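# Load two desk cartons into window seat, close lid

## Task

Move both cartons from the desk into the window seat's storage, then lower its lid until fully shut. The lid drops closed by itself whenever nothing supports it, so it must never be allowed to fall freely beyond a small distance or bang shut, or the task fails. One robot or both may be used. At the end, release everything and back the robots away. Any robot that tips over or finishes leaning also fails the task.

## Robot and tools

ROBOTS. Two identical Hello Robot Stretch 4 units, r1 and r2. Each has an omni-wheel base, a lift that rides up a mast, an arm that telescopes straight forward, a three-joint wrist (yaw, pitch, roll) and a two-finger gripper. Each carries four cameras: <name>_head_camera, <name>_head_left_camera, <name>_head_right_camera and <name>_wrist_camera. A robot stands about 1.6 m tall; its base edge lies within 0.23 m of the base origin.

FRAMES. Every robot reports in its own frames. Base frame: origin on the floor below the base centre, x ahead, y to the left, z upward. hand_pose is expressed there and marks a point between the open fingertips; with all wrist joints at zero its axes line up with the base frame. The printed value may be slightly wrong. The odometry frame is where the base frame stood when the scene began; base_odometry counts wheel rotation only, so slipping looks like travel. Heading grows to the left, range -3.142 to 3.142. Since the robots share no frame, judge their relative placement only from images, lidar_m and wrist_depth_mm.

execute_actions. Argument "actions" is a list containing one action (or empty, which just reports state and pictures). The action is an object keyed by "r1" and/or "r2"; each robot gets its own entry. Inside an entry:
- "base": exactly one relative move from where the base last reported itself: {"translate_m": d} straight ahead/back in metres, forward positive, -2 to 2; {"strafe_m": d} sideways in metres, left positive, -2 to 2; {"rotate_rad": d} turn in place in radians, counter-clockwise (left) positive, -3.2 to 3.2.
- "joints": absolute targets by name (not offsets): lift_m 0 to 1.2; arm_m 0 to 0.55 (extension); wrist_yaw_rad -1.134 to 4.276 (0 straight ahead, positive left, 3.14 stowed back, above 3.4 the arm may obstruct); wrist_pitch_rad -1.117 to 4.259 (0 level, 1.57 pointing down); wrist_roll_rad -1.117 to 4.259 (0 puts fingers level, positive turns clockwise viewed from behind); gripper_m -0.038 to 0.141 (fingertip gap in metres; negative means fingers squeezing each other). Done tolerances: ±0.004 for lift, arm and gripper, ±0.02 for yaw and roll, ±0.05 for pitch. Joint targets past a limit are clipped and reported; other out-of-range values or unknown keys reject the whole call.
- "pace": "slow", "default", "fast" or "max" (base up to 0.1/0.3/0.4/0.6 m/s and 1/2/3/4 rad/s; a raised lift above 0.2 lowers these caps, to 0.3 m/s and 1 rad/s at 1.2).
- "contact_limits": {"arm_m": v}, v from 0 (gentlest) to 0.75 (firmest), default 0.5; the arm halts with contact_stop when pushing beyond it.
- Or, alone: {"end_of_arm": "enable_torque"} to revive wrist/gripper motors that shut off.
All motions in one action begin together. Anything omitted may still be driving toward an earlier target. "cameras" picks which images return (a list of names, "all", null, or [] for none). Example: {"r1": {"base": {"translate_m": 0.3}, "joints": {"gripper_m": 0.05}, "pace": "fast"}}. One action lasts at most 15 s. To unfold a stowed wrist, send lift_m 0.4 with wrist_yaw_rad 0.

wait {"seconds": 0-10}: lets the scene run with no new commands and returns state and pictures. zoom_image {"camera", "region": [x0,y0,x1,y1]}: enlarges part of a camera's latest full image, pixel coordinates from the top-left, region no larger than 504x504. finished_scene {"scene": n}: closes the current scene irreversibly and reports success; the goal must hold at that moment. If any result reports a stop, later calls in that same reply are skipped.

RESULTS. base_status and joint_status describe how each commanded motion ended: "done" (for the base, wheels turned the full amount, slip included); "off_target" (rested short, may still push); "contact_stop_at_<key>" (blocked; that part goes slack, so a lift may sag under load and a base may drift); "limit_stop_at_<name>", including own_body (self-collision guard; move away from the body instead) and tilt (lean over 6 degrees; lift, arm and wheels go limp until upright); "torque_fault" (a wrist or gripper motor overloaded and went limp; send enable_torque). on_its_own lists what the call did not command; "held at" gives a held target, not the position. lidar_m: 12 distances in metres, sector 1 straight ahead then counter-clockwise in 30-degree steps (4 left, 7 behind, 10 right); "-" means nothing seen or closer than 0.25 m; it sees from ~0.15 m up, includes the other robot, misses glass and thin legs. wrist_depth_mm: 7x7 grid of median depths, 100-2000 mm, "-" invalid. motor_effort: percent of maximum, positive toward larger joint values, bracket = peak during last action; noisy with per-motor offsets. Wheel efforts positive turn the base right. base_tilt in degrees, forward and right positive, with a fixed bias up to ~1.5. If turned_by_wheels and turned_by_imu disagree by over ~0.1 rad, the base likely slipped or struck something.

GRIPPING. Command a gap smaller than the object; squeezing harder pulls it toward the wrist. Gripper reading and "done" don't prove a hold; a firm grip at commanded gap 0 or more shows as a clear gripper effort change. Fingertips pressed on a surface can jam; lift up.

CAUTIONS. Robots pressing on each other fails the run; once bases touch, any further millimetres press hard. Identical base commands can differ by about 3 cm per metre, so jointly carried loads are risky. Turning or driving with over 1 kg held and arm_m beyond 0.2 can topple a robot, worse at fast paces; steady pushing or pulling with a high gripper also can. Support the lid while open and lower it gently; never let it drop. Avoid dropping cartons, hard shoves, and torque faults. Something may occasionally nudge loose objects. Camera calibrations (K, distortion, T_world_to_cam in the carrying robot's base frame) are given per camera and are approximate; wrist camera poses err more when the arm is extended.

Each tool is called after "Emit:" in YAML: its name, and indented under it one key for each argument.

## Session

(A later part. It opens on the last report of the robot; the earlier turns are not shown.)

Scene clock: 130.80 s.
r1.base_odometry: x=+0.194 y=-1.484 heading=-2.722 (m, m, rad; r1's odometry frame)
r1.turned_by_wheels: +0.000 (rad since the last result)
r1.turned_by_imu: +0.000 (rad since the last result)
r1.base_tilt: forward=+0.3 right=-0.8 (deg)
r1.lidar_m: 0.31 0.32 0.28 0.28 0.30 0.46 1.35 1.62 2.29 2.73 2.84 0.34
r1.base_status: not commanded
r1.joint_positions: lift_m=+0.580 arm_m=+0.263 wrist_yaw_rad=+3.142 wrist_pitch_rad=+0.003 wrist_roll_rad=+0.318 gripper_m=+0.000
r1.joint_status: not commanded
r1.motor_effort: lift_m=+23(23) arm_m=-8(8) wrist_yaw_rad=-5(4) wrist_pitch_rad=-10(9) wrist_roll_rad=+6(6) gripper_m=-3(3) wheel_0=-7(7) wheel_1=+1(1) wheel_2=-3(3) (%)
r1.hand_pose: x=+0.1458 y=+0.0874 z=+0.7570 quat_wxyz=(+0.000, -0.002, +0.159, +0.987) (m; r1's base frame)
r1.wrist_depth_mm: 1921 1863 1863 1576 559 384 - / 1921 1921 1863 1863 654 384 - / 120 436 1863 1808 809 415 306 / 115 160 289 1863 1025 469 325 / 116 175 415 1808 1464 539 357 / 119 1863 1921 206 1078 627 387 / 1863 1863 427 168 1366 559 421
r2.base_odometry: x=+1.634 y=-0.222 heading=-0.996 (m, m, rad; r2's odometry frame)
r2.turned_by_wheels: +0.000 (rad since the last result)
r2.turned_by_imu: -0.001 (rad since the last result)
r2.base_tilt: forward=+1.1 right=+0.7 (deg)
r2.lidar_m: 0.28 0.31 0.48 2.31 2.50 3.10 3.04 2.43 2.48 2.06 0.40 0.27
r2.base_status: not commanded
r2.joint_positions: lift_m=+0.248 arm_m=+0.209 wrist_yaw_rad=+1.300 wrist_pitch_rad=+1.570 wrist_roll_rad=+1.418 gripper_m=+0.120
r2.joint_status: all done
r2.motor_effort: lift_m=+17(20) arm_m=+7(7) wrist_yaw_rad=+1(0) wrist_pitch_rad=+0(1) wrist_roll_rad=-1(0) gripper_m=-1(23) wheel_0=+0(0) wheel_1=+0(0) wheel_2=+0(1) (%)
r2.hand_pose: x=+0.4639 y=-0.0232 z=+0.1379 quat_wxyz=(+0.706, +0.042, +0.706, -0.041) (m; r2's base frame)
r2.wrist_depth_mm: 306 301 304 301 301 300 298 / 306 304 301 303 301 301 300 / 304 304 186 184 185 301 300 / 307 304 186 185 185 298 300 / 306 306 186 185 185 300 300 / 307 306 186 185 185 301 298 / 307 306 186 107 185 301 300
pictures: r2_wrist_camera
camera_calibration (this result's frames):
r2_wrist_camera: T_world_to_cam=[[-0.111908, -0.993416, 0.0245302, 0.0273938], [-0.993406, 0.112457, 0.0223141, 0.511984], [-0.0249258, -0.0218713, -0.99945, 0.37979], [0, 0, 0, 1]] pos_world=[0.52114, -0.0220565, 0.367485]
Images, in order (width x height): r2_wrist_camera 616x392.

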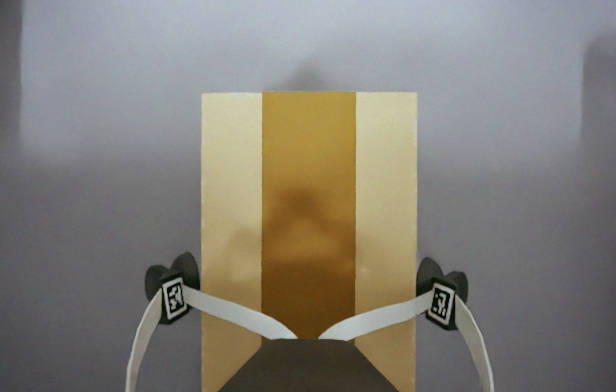

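Emit:
execute_actions:
  actions:
    - {"r2": {"joints": {"lift_m": 0.615, "gripper_m": 0.135}, "pace": "max"}}
  cameras: ["r2_wrist_camera"]

Emit:
execute_actions:
  actions:
    - {"r1": {"base": {"strafe_m": -0.1}, "joints": {"lift_m": 0.535}, "pace": "slow"}, "r2": {"base": {"translate_m": -0.3}, "joints": {"arm_m": 0.1}, "pace": "max"}}
  cameras: ["r1_head_camera", "r2_head_camera"]

Scene clock: 137.80 s.
r1.base_odometry: x=+0.194 y=-1.484 heading=-2.722 (m, m, rad; r1's odometry frame)
r1.turned_by_wheels: +0.000 (rad since the last result)
r1.turned_by_imu: +0.001 (rad since the last result)
r1.base_tilt: forward=+0.3 right=-0.8 (deg)
r1.lidar_m: 0.30 0.33 0.30 0.28 0.30 0.46 1.34 1.61 2.27 2.75 2.83 0.33
r1.base_status: not commanded
r1.joint_positions: lift_m=+0.580 arm_m=+0.263 wrist_yaw_rad=+3.142 wrist_pitch_rad=+0.003 wrist_roll_rad=+0.318 gripper_m=+0.000
r1.joint_status: not commanded
r1.motor_effort: lift_m=+23(23) arm_m=-8(8) wrist_yaw_rad=-4(4) wrist_pitch_rad=-10(9) wrist_roll_rad=+6(6) gripper_m=-2(5) wheel_0=-7(7) wheel_1=+1(1) wheel_2=-2(2) (%)
r1.hand_pose: x=+0.1458 y=+0.0874 z=+0.7570 quat_wxyz=(+0.000, -0.002, +0.159, +0.987) (m; r1's base frame)
r1.wrist_depth_mm: 1921 1921 1863 1576 554 387 - / 1921 1863 1921 1921 661 384 - / 120 436 1863 1863 809 415 306 / 114 160 290 1863 1042 469 327 / 116 175 418 1863 1464 535 357 / 119 1863 1921 205 1098 627 387 / 1921 1863 421 168 1397 569 418
r2.base_odometry: x=+1.634 y=-0.222 heading=-0.996 (m, m, rad; r2's odometry frame)
r2.turned_by_wheels: +0.000 (rad since the last result)
r2.turned_by_imu: -0.002 (rad since the last result)
r2.base_tilt: forward=+1.1 right=+0.6 (deg)
r2.lidar_m: 0.29 0.31 0.48 2.31 2.49 3.09 3.06 2.42 2.48 2.05 0.38 0.29
r2.base_status: not commanded
r2.joint_positions: lift_m=+0.615 arm_m=+0.209 wrist_yaw_rad=+1.300 wrist_pitch_rad=+1.570 wrist_roll_rad=+1.418 gripper_m=+0.135
r2.joint_status: all done
r2.motor_effort: lift_m=+21(25) arm_m=+7(7) wrist_yaw_rad=-1(0) wrist_pitch_rad=+0(0) wrist_roll_rad=-2(1) gripper_m=-2(2) wheel_0=+0(0) wheel_1=+0(0) wheel_2=+0(0) (%)
r2.hand_pose: x=+0.4640 y=-0.0232 z=+0.5046 quat_wxyz=(+0.706, +0.042, +0.706, -0.041) (m; r2's base frame)
r2.wrist_depth_mm: 421 421 418 415 410 407 404 / 539 647 640 627 621 621 609 / 554 661 668 668 654 654 661 / 559 676 668 549 661 597 544 / 554 668 661 544 661 554 544 / 535 512 521 627 530 530 580 / 410 413 421 107 424 424 427
pictures: r2_wrist_camera
camera_calibration (this result's frames):
r2_wrist_camera: T_world_to_cam=[[-0.111658, -0.993451, 0.02426, 0.0185217], [-0.993436, 0.1122, 0.022271, 0.503878], [-0.0248471, -0.021614, -0.999458, 0.746259], [0, 0, 0, 1]] pos_world=[0.521181, -0.0220051, 0.734183]
Images, in order (width x height): r2_wrist_camera 616x392.

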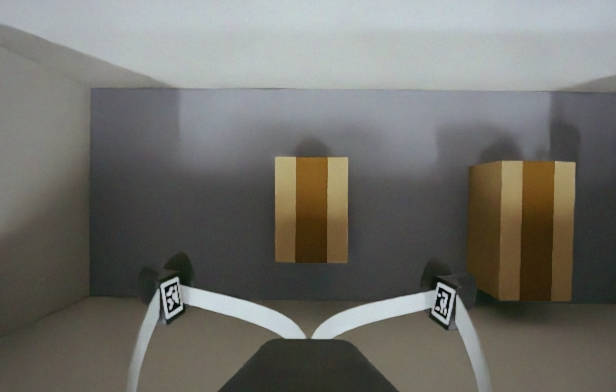

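Scene clock: 139.97 s.
r1.base_odometry: x=+0.153 y=-1.393 heading=-2.722 (m, m, rad; r1's odometry frame)
r1.turned_by_wheels: -0.001 (rad since the last result)
r1.turned_by_imu: -0.001 (rad since the last result)
r1.base_tilt: forward=+0.3 right=-0.7 (deg)
r1.lidar_m: 0.28 0.32 0.40 0.37 0.40 0.58 1.51 1.59 2.27 2.67 0.85 0.77
r1.base_status: done
r1.joint_positions: lift_m=+0.535 arm_m=+0.263 wrist_yaw_rad=+3.142 wrist_pitch_rad=+0.005 wrist_roll_rad=+0.319 gripper_m=+0.000
r1.joint_status: all done
r1.motor_effort: lift_m=+19(22) arm_m=-8(8) wrist_yaw_rad=-7(9) wrist_pitch_rad=-15(15) wrist_roll_rad=+3(7) gripper_m=-3(3) wheel_0=-3(6) wheel_1=-2(5) wheel_2=-2(5) (%)
r1.hand_pose: x=+0.1457 y=+0.0872 z=+0.7118 quat_wxyz=(+0.000, -0.002, +0.159, +0.987) (m; r1's base frame)
r1.wrist_depth_mm: 1921 1921 1863 1863 931 - - / 1921 1921 1921 1863 991 591 - / 120 436 1863 1808 1205 627 449 / 115 160 289 1863 1576 707 480 / 116 176 439 1808 1863 809 525 / 118 1921 1863 206 1708 960 580 / 1921 1921 424 168 1308 854 634
r2.base_odometry: x=+1.471 y=+0.030 heading=-0.996 (m, m, rad; r2's odometry frame)
r2.turned_by_wheels: +0.000 (rad since the last result)
r2.turned_by_imu: +0.000 (rad since the last result)
r2.base_tilt: forward=+1.1 right=+0.7 (deg)
r2.lidar_m: 0.57 0.62 0.81 2.34 2.52 2.79 1.97 2.11 2.46 2.40 0.79 0.60
r2.base_status: done
r2.joint_positions: lift_m=+0.615 arm_m=+0.101 wrist_yaw_rad=+1.300 wrist_pitch_rad=+1.570 wrist_roll_rad=+1.418 gripper_m=+0.135
r2.joint_status: all done
r2.motor_effort: lift_m=+21(21) arm_m=-8(7) wrist_yaw_rad=+0(1) wrist_pitch_rad=+1(1) wrist_roll_rad=-1(1) gripper_m=-1(1) wheel_0=+1(7) wheel_1=+1(7) wheel_2=-1(11) (%)
r2.hand_pose: x=+0.3565 y=-0.0232 z=+0.5046 quat_wxyz=(+0.706, +0.042, +0.706, -0.041) (m; r2's base frame)
r2.wrist_depth_mm: 415 415 415 410 407 402 399 / 699 627 640 621 621 609 603 / 732 732 732 723 723 723 715 / 732 732 741 732 732 715 723 / 732 732 741 732 723 723 707 / 741 732 732 683 676 723 723 / 750 741 723 107 544 723 715
pictures: r1_head_camera, r2_head_camera
Images, in order (width x height): r1_head_camera 420x560, r2_head_camera 420x560.

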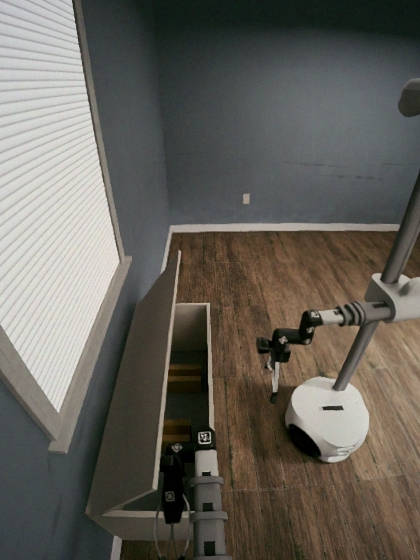

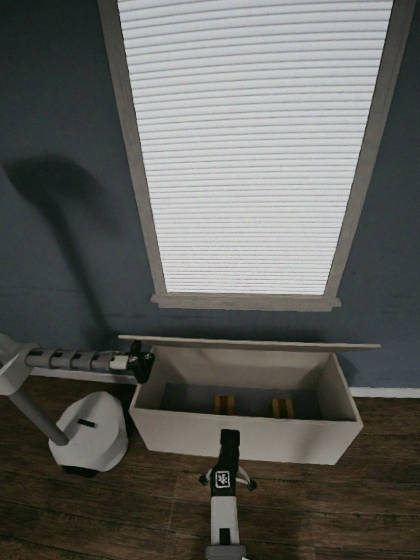

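Emit:
zoom_image:
  camera: "r1_head_camera"
  region: [130, 420, 230, 530]

Region (130, 420, 230, 530) of r1_head_camera's 420x560 image, scaled by 4.582, with more detail than that image has; it fills the left 458 columns of this view, and the rest is white.

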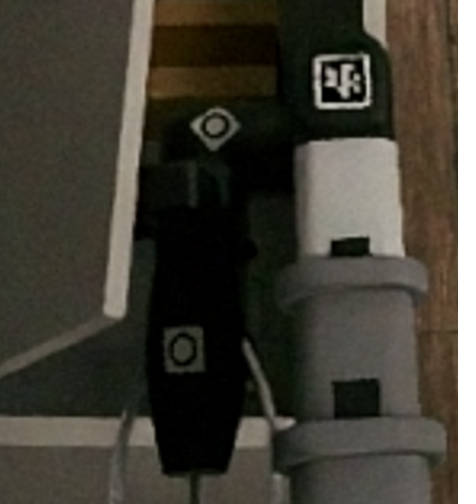

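Emit:
execute_actions:
  actions:
    - {"r1": {"base": {"strafe_m": -0.11}, "joints": {"lift_m": 0.365}, "pace": "slow"}, "r2": {"base": {"translate_m": -0.3}, "pace": "max"}}
  cameras: ["r1_head_camera", "r2_head_camera"]

Emit:
zoom_image:
  camera: "r1_head_camera"
  region: [130, 440, 210, 530]

Scene clock: 143.57 s.
r1.base_odometry: x=+0.108 y=-1.292 heading=-2.722 (m, m, rad; r1's odometry frame)
r1.turned_by_wheels: +0.000 (rad since the last result)
r1.turned_by_imu: -0.001 (rad since the last result)
r1.base_tilt: forward=+0.2 right=-0.7 (deg)
r1.lidar_m: 0.44 0.32 0.44 0.50 0.53 0.74 1.52 1.60 2.24 2.54 0.95 0.84
r1.base_status: done
r1.joint_positions: lift_m=+0.365 arm_m=+0.263 wrist_yaw_rad=+3.141 wrist_pitch_rad=+0.008 wrist_roll_rad=+0.323 gripper_m=+0.000
r1.joint_status: all done
r1.on_its_own: wrist_pitch_rad is at rest, and its effort (-24) is outside its rest range (-23 to +23)
r1.motor_effort: lift_m=+23(24) arm_m=-8(8) wrist_yaw_rad=-2(12) wrist_pitch_rad=-24(24) wrist_roll_rad=-6(6) gripper_m=-4(5) wheel_0=-1(4) wheel_1=-1(6) wheel_2=-1(2) (%)
r1.hand_pose: x=+0.1458 y=+0.0876 z=+0.5406 quat_wxyz=(+0.001, -0.004, +0.161, +0.987) (m; r1's base frame)
r1.wrist_depth_mm: 1921 1921 - - - - - / 1921 1863 1863 1863 1397 798 564 / 119 439 1921 1863 1661 866 603 / 114 163 289 1863 1808 976 668 / 117 181 1863 1863 1808 1118 723 / 119 1921 1808 206 1499 1255 798 / 1863 1921 424 168 1008 960 854
r2.base_odometry: x=+1.308 y=+0.282 heading=-0.996 (m, m, rad; r2's odometry frame)
r2.turned_by_wheels: +0.000 (rad since the last result)
r2.turned_by_imu: -0.001 (rad since the last result)
r2.base_tilt: forward=+1.1 right=+0.7 (deg)
r2.lidar_m: 0.89 0.88 1.00 2.35 2.58 1.68 1.67 1.83 2.43 2.38 1.72 0.90
r2.base_status: done
r2.joint_positions: lift_m=+0.615 arm_m=+0.101 wrist_yaw_rad=+1.300 wrist_pitch_rad=+1.570 wrist_roll_rad=+1.418 gripper_m=+0.135
r2.joint_status: not commanded
r2.motor_effort: lift_m=+21(20) arm_m=-7(7) wrist_yaw_rad=+0(0) wrist_pitch_rad=+1(1) wrist_roll_rad=-1(0) gripper_m=+1(1) wheel_0=+0(6) wheel_1=+0(7) wheel_2=+0(13) (%)
r2.hand_pose: x=+0.3565 y=-0.0232 z=+0.5046 quat_wxyz=(+0.706, +0.042, +0.706, -0.041) (m; r2's base frame)
r2.wrist_depth_mm: 741 732 723 732 715 715 707 / 741 732 732 732 732 715 715 / 741 741 732 723 715 723 723 / 732 741 741 732 715 715 723 / 741 741 732 723 723 732 723 / 741 741 732 683 676 732 723 / 732 741 732 107 544 715 715
pictures: r1_head_camera, r2_head_camera
Images, in order (width x height): r1_head_camera 420x560, r2_head_camera 420x560.

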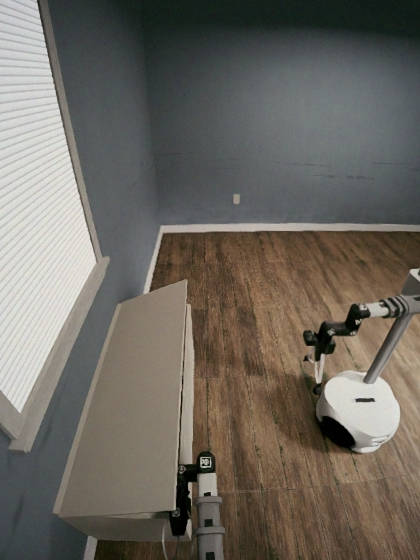

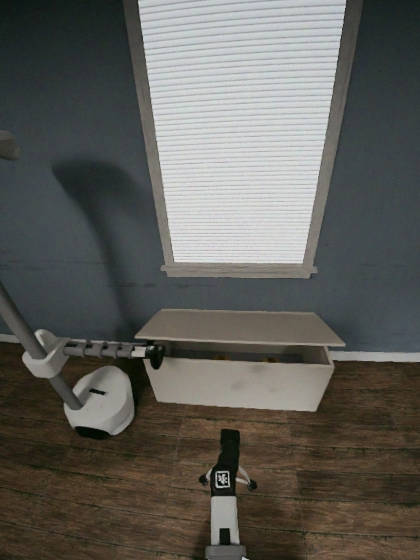

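Region (130, 440, 210, 530) of r1_head_camera's 420x560 image, scaled by 5.600, with more detail than that image has.

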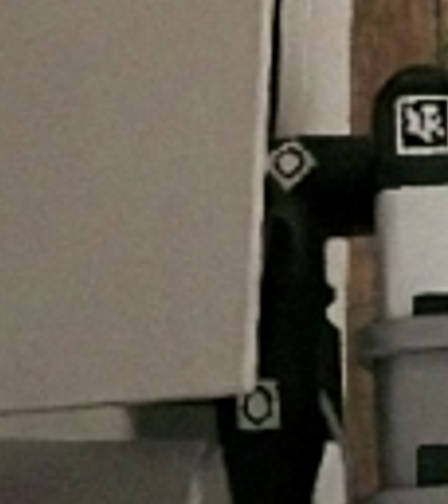

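Emit:
execute_actions:
  actions:
    - {"r1": {"base": {"strafe_m": -0.043}, "joints": {"lift_m": 0.333}, "pace": "slow"}}
  cameras: ["r1_head_camera", "r2_head_camera"]

Emit:
zoom_image:
  camera: "r1_head_camera"
  region: [130, 450, 210, 540]

Scene clock: 145.83 s.
r1.base_odometry: x=+0.091 y=-1.253 heading=-2.722 (m, m, rad; r1's odometry frame)
r1.turned_by_wheels: +0.000 (rad since the last result)
r1.turned_by_imu: +0.000 (rad since the last result)
r1.base_tilt: forward=+0.3 right=-0.8 (deg)
r1.lidar_m: 0.46 0.33 0.45 0.54 0.57 0.81 1.52 1.60 2.26 2.49 0.93 0.81
r1.base_status: done
r1.joint_positions: lift_m=+0.333 arm_m=+0.263 wrist_yaw_rad=+3.140 wrist_pitch_rad=+0.008 wrist_roll_rad=+0.322 gripper_m=+0.000
r1.joint_status: all done
r1.motor_effort: lift_m=+23(23) arm_m=-8(8) wrist_yaw_rad=+0(2) wrist_pitch_rad=-22(25) wrist_roll_rad=-3(5) gripper_m=-6(4) wheel_0=+1(4) wheel_1=+0(5) wheel_2=+0(1) (%)
r1.hand_pose: x=+0.1459 y=+0.0877 z=+0.5087 quat_wxyz=(+0.001, -0.004, +0.160, +0.987) (m; r1's base frame)
r1.wrist_depth_mm: 1921 1921 1921 1863 - - - / 1983 1921 1863 1921 1499 866 609 / 119 439 1863 1863 1808 960 668 / 114 163 289 1863 1808 1078 732 / 118 181 1863 1808 1808 1229 809 / 119 1921 1863 206 1397 1229 878 / 1863 1863 427 168 960 904 854
r2.base_odometry: x=+1.308 y=+0.282 heading=-0.996 (m, m, rad; r2's odometry frame)
r2.turned_by_wheels: +0.000 (rad since the last result)
r2.turned_by_imu: -0.001 (rad since the last result)
r2.base_tilt: forward=+1.1 right=+0.7 (deg)
r2.lidar_m: 0.88 0.82 0.94 2.37 2.56 1.69 1.64 1.78 2.40 2.38 1.72 0.90
r2.base_status: not commanded
r2.joint_positions: lift_m=+0.615 arm_m=+0.101 wrist_yaw_rad=+1.300 wrist_pitch_rad=+1.570 wrist_roll_rad=+1.418 gripper_m=+0.135
r2.joint_status: not commanded
r2.motor_effort: lift_m=+21(21) arm_m=-7(7) wrist_yaw_rad=+0(0) wrist_pitch_rad=+1(1) wrist_roll_rad=+1(0) gripper_m=-2(0) wheel_0=+0(0) wheel_1=+0(0) wheel_2=+0(0) (%)
r2.hand_pose: x=+0.3565 y=-0.0232 z=+0.5046 quat_wxyz=(+0.706, +0.042, +0.706, -0.041) (m; r2's base frame)
r2.wrist_depth_mm: 732 723 723 707 723 707 715 / 732 732 732 715 723 715 707 / 741 732 723 732 723 732 715 / 732 732 723 723 715 715 715 / 750 732 732 732 723 715 723 / 732 732 732 683 676 732 732 / 759 741 732 107 544 732 723
pictures: r1_head_camera, r2_head_camera
Images, in order (width x height): r1_head_camera 420x560, r2_head_camera 420x560.

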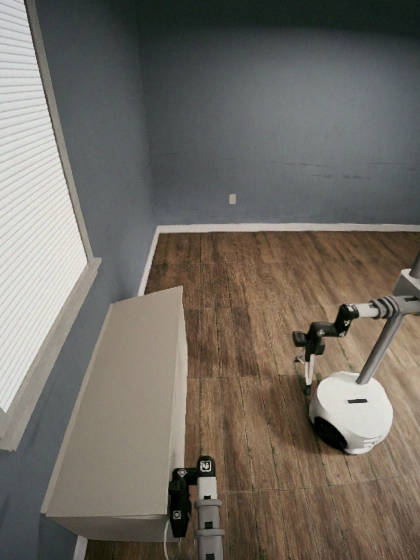

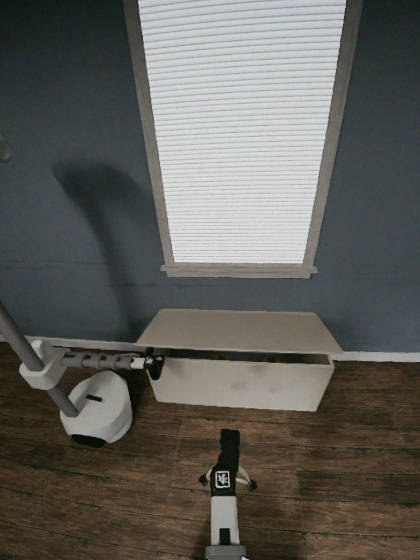

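Region (130, 450, 210, 540) of r1_head_camera's 420x560 image, scaled by 5.600, with more detail than that image has.

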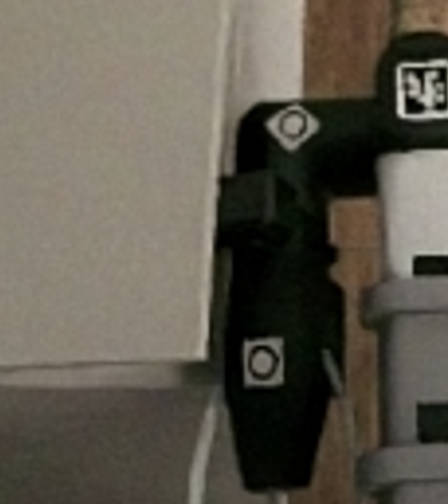

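Emit:
execute_actions:
  actions:
    - {"r1": {"joints": {"lift_m": 0.274, "wrist_roll_rad": 0.2}, "pace": "slow"}}
  cameras: ["r1_head_camera", "r2_head_camera"]

Emit:
zoom_image:
  camera: "r1_head_camera"
  region: [130, 450, 210, 540]

Scene clock: 147.70 s.
r1.base_odometry: x=+0.091 y=-1.253 heading=-2.723 (m, m, rad; r1's odometry frame)
r1.turned_by_wheels: +0.000 (rad since the last result)
r1.turned_by_imu: +0.000 (rad since the last result)
r1.base_tilt: forward=+0.3 right=-0.8 (deg)
r1.lidar_m: 0.48 0.32 0.46 0.53 0.58 0.81 1.53 1.61 2.23 2.47 0.93 0.84
r1.base_status: not commanded
r1.joint_positions: lift_m=+0.274 arm_m=+0.263 wrist_yaw_rad=+3.142 wrist_pitch_rad=+0.008 wrist_roll_rad=+0.199 gripper_m=+0.000
r1.joint_status: all done
r1.motor_effort: lift_m=+23(24) arm_m=-8(8) wrist_yaw_rad=-6(8) wrist_pitch_rad=-22(23) wrist_roll_rad=+4(7) gripper_m=-5(3) wheel_0=-2(2) wheel_1=+0(1) wheel_2=-1(0) (%)
r1.hand_pose: x=+0.1457 y=+0.0872 z=+0.4497 quat_wxyz=(+0.000, -0.004, +0.099, +0.995) (m; r1's base frame)
r1.wrist_depth_mm: - 1182 1921 1863 - - - / 120 459 1921 1808 1708 904 634 / 110 126 452 1808 1863 960 676 / 110 128 273 1863 1863 1060 715 / 118 200 1863 1863 1863 1160 759 / 1863 1863 1808 206 1366 1182 809 / 1921 1537 424 168 891 866 809
r2.base_odometry: x=+1.308 y=+0.282 heading=-0.996 (m, m, rad; r2's odometry frame)
r2.turned_by_wheels: +0.000 (rad since the last result)
r2.turned_by_imu: -0.001 (rad since the last result)
r2.base_tilt: forward=+1.1 right=+0.7 (deg)
r2.lidar_m: 0.88 0.84 0.94 2.38 2.55 1.69 1.65 1.80 2.42 2.37 1.74 0.90
r2.base_status: not commanded
r2.joint_positions: lift_m=+0.615 arm_m=+0.101 wrist_yaw_rad=+1.300 wrist_pitch_rad=+1.570 wrist_roll_rad=+1.418 gripper_m=+0.135
r2.joint_status: not commanded
r2.motor_effort: lift_m=+21(21) arm_m=-7(7) wrist_yaw_rad=+2(1) wrist_pitch_rad=+1(1) wrist_roll_rad=-1(0) gripper_m=+0(1) wheel_0=+0(0) wheel_1=+0(0) wheel_2=+0(0) (%)
r2.hand_pose: x=+0.3565 y=-0.0232 z=+0.5046 quat_wxyz=(+0.706, +0.042, +0.706, -0.041) (m; r2's base frame)
r2.wrist_depth_mm: 732 732 732 723 723 723 715 / 732 732 715 715 723 715 707 / 723 741 723 732 723 723 723 / 741 723 723 732 723 715 715 / 732 741 732 732 723 723 723 / 732 732 732 676 661 723 715 / 732 723 732 107 549 732 715
pictures: r1_head_camera, r2_head_camera
Images, in order (width x height): r1_head_camera 420x560, r2_head_camera 420x560.

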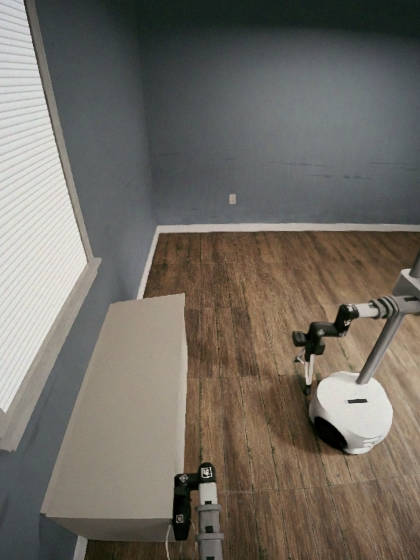

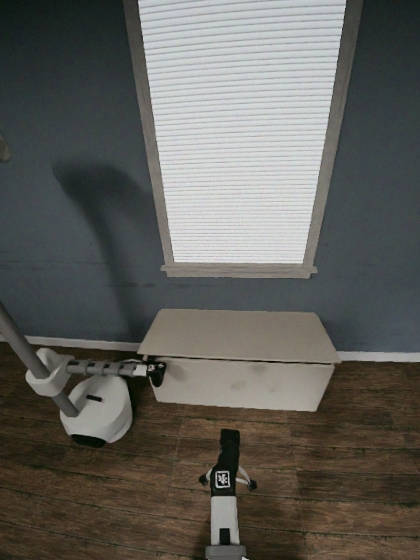

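Region (130, 450, 210, 540) of r1_head_camera's 420x560 image, scaled by 5.600, with more detail than that image has.

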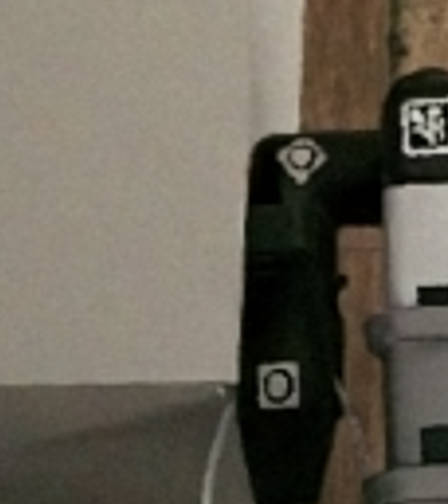

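Emit:
execute_actions:
  actions:
    - {"r1": {"joints": {"lift_m": 0.178, "wrist_roll_rad": 0.0}, "pace": "slow"}}
  cameras: ["r1_head_camera", "r2_head_camera"]

Emit:
zoom_image:
  camera: "r2_head_camera"
  region: [120, 300, 350, 420]

Scene clock: 149.80 s.
r1.base_odometry: x=+0.091 y=-1.253 heading=-2.722 (m, m, rad; r1's odometry frame)
r1.turned_by_wheels: +0.000 (rad since the last result)
r1.turned_by_imu: +0.001 (rad since the last result)
r1.base_tilt: forward=+0.3 right=-0.7 (deg)
r1.lidar_m: 0.47 0.33 0.47 0.53 0.57 0.83 1.52 1.61 2.26 2.50 0.91 0.79
r1.base_status: not commanded
r1.joint_positions: lift_m=+0.178 arm_m=+0.263 wrist_yaw_rad=+3.140 wrist_pitch_rad=+0.003 wrist_roll_rad=+0.000 gripper_m=+0.000
r1.joint_status: all done
r1.motor_effort: lift_m=+15(23) arm_m=-8(8) wrist_yaw_rad=+0(5) wrist_pitch_rad=-10(22) wrist_roll_rad=+0(9) gripper_m=-4(6) wheel_0=+0(2) wheel_1=+0(0) wheel_2=+1(1) (%)
r1.hand_pose: x=+0.1459 y=+0.0878 z=+0.3556 quat_wxyz=(+0.001, -0.001, +0.000, +1.000) (m; r1's base frame)
r1.wrist_depth_mm: - 439 1863 1863 1863 1025 - / - 119 1863 1921 1863 1042 741 / - 119 200 1863 1808 1060 759 / 119 120 208 1863 1863 1060 768 / 1863 1863 1863 1863 1863 1098 768 / 1537 1366 1499 205 1255 1078 750 / 1025 455 173 167 389 831 741
r2.base_odometry: x=+1.308 y=+0.282 heading=-0.996 (m, m, rad; r2's odometry frame)
r2.turned_by_wheels: +0.000 (rad since the last result)
r2.turned_by_imu: -0.001 (rad since the last result)
r2.base_tilt: forward=+1.1 right=+0.7 (deg)
r2.lidar_m: 0.88 0.83 0.91 2.36 2.57 1.67 1.66 1.79 2.40 2.39 1.71 0.90
r2.base_status: not commanded
r2.joint_positions: lift_m=+0.615 arm_m=+0.101 wrist_yaw_rad=+1.300 wrist_pitch_rad=+1.570 wrist_roll_rad=+1.418 gripper_m=+0.135
r2.joint_status: not commanded
r2.motor_effort: lift_m=+21(21) arm_m=-8(8) wrist_yaw_rad=+0(1) wrist_pitch_rad=+1(1) wrist_roll_rad=+0(1) gripper_m=+0(0) wheel_0=+0(0) wheel_1=+0(0) wheel_2=+0(0) (%)
r2.hand_pose: x=+0.3565 y=-0.0232 z=+0.5046 quat_wxyz=(+0.706, +0.042, +0.706, -0.041) (m; r2's base frame)
r2.wrist_depth_mm: 723 723 732 732 723 707 715 / 732 723 715 732 723 723 707 / 741 741 723 723 732 715 715 / 723 732 723 723 723 715 723 / 741 732 732 732 723 732 723 / 741 723 732 683 668 723 723 / 741 732 741 107 539 723 715
pictures: r1_head_camera, r2_head_camera
Images, in order (width x height): r1_head_camera 420x560, r2_head_camera 420x560.

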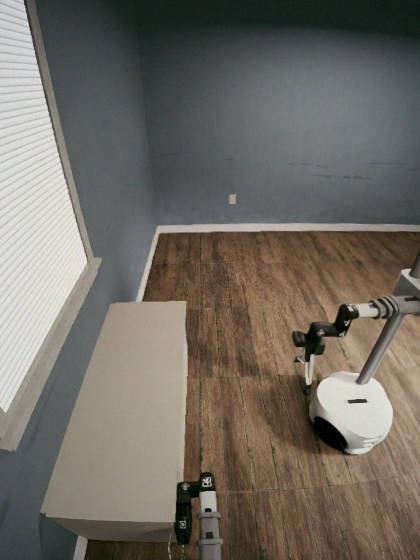

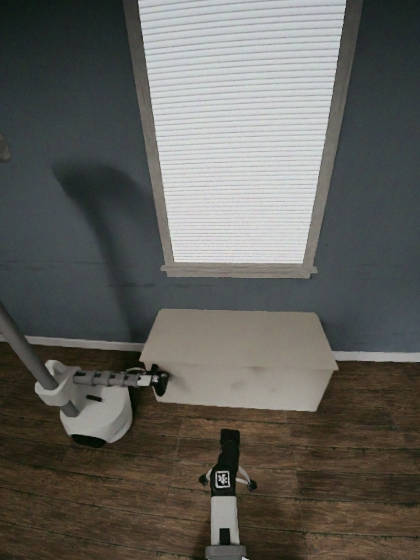

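Region (120, 300, 350, 420) of r2_head_camera's 420x560 image, scaled by 2.191, with more detail than that image has; it fills the top 263 rows of this view, and the rest is white.

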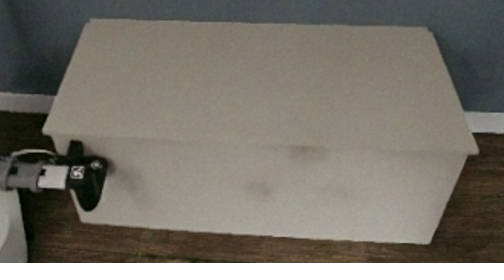

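Emit:
execute_actions:
  actions:
    - {"r1": {"base": {"strafe_m": -0.4}, "joints": {"arm_m": 0.16}, "pace": "max"}, "r2": {"base": {"translate_m": -0.25}, "pace": "max"}}
  cameras: ["r1_head_camera", "r2_head_camera"]

Scene clock: 154.33 s.
r1.base_odometry: x=-0.072 y=-0.888 heading=-2.722 (m, m, rad; r1's odometry frame)
r1.turned_by_wheels: +0.000 (rad since the last result)
r1.turned_by_imu: +0.001 (rad since the last result)
r1.base_tilt: forward=+0.3 right=-0.7 (deg)
r1.lidar_m: 0.86 0.72 0.58 0.93 0.99 1.41 1.53 1.62 2.29 2.10 0.92 0.78
r1.base_status: done
r1.joint_positions: lift_m=+0.178 arm_m=+0.161 wrist_yaw_rad=+3.140 wrist_pitch_rad=+0.002 wrist_roll_rad=+0.000 gripper_m=+0.000
r1.joint_status: all done
r1.motor_effort: lift_m=+16(16) arm_m=-8(9) wrist_yaw_rad=+1(2) wrist_pitch_rad=-10(11) wrist_roll_rad=+1(1) gripper_m=-5(4) wheel_0=+0(13) wheel_1=-1(12) wheel_2=+1(5) (%)
r1.hand_pose: x=+0.0440 y=+0.0879 z=+0.3557 quat_wxyz=(+0.001, -0.001, +0.000, +1.000) (m; r1's base frame)
r1.wrist_depth_mm: - 343 1808 1808 1756 1708 1281 / - 124 364 1808 1808 1756 1281 / - 119 188 1756 1756 1756 1281 / 116 124 197 1708 1708 1708 1308 / 1808 336 1756 1756 1756 1708 1336 / 1537 349 1499 205 1281 1336 1205 / 1025 342 173 167 798 831 931
r2.base_odometry: x=+1.172 y=+0.492 heading=-0.996 (m, m, rad; r2's odometry frame)
r2.turned_by_wheels: +0.000 (rad since the last result)
r2.turned_by_imu: -0.001 (rad since the last result)
r2.base_tilt: forward=+1.1 right=+0.7 (deg)
r2.lidar_m: 1.12 0.76 0.82 2.40 2.59 1.44 1.38 1.53 2.39 2.35 2.05 1.11
r2.base_status: done
r2.joint_positions: lift_m=+0.615 arm_m=+0.101 wrist_yaw_rad=+1.300 wrist_pitch_rad=+1.570 wrist_roll_rad=+1.418 gripper_m=+0.135
r2.joint_status: not commanded
r2.motor_effort: lift_m=+21(21) arm_m=-7(7) wrist_yaw_rad=+1(1) wrist_pitch_rad=+1(1) wrist_roll_rad=+0(0) gripper_m=-2(0) wheel_0=+1(5) wheel_1=+1(9) wheel_2=+0(9) (%)
r2.hand_pose: x=+0.3565 y=-0.0232 z=+0.5046 quat_wxyz=(+0.706, +0.042, +0.706, -0.041) (m; r2's base frame)
r2.wrist_depth_mm: 741 723 723 723 715 715 715 / 732 732 723 732 715 723 723 / 732 741 723 715 723 723 732 / 741 741 732 723 732 723 723 / 732 732 732 732 723 723 723 / 759 732 732 683 668 715 723 / 741 741 732 107 549 723 732
pictures: r1_head_camera, r2_head_camera
Images, in order (width x height): r1_head_camera 420x560, r2_head_camera 420x560.

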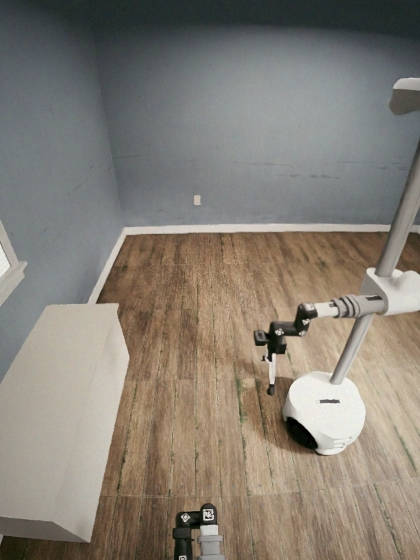

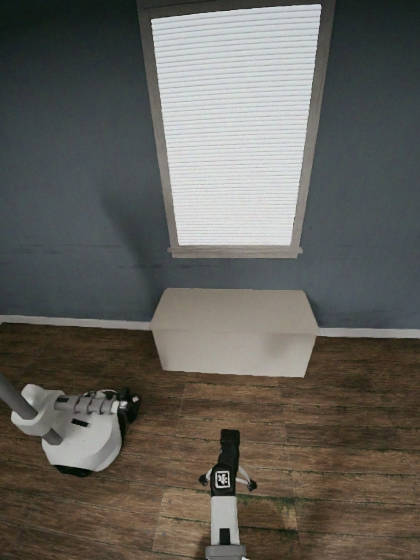

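Both cartons are in, the lid is shut, and both robots are clear.

Emit:
finished_scene:
  scene: 2

The scene is finished: the task was done.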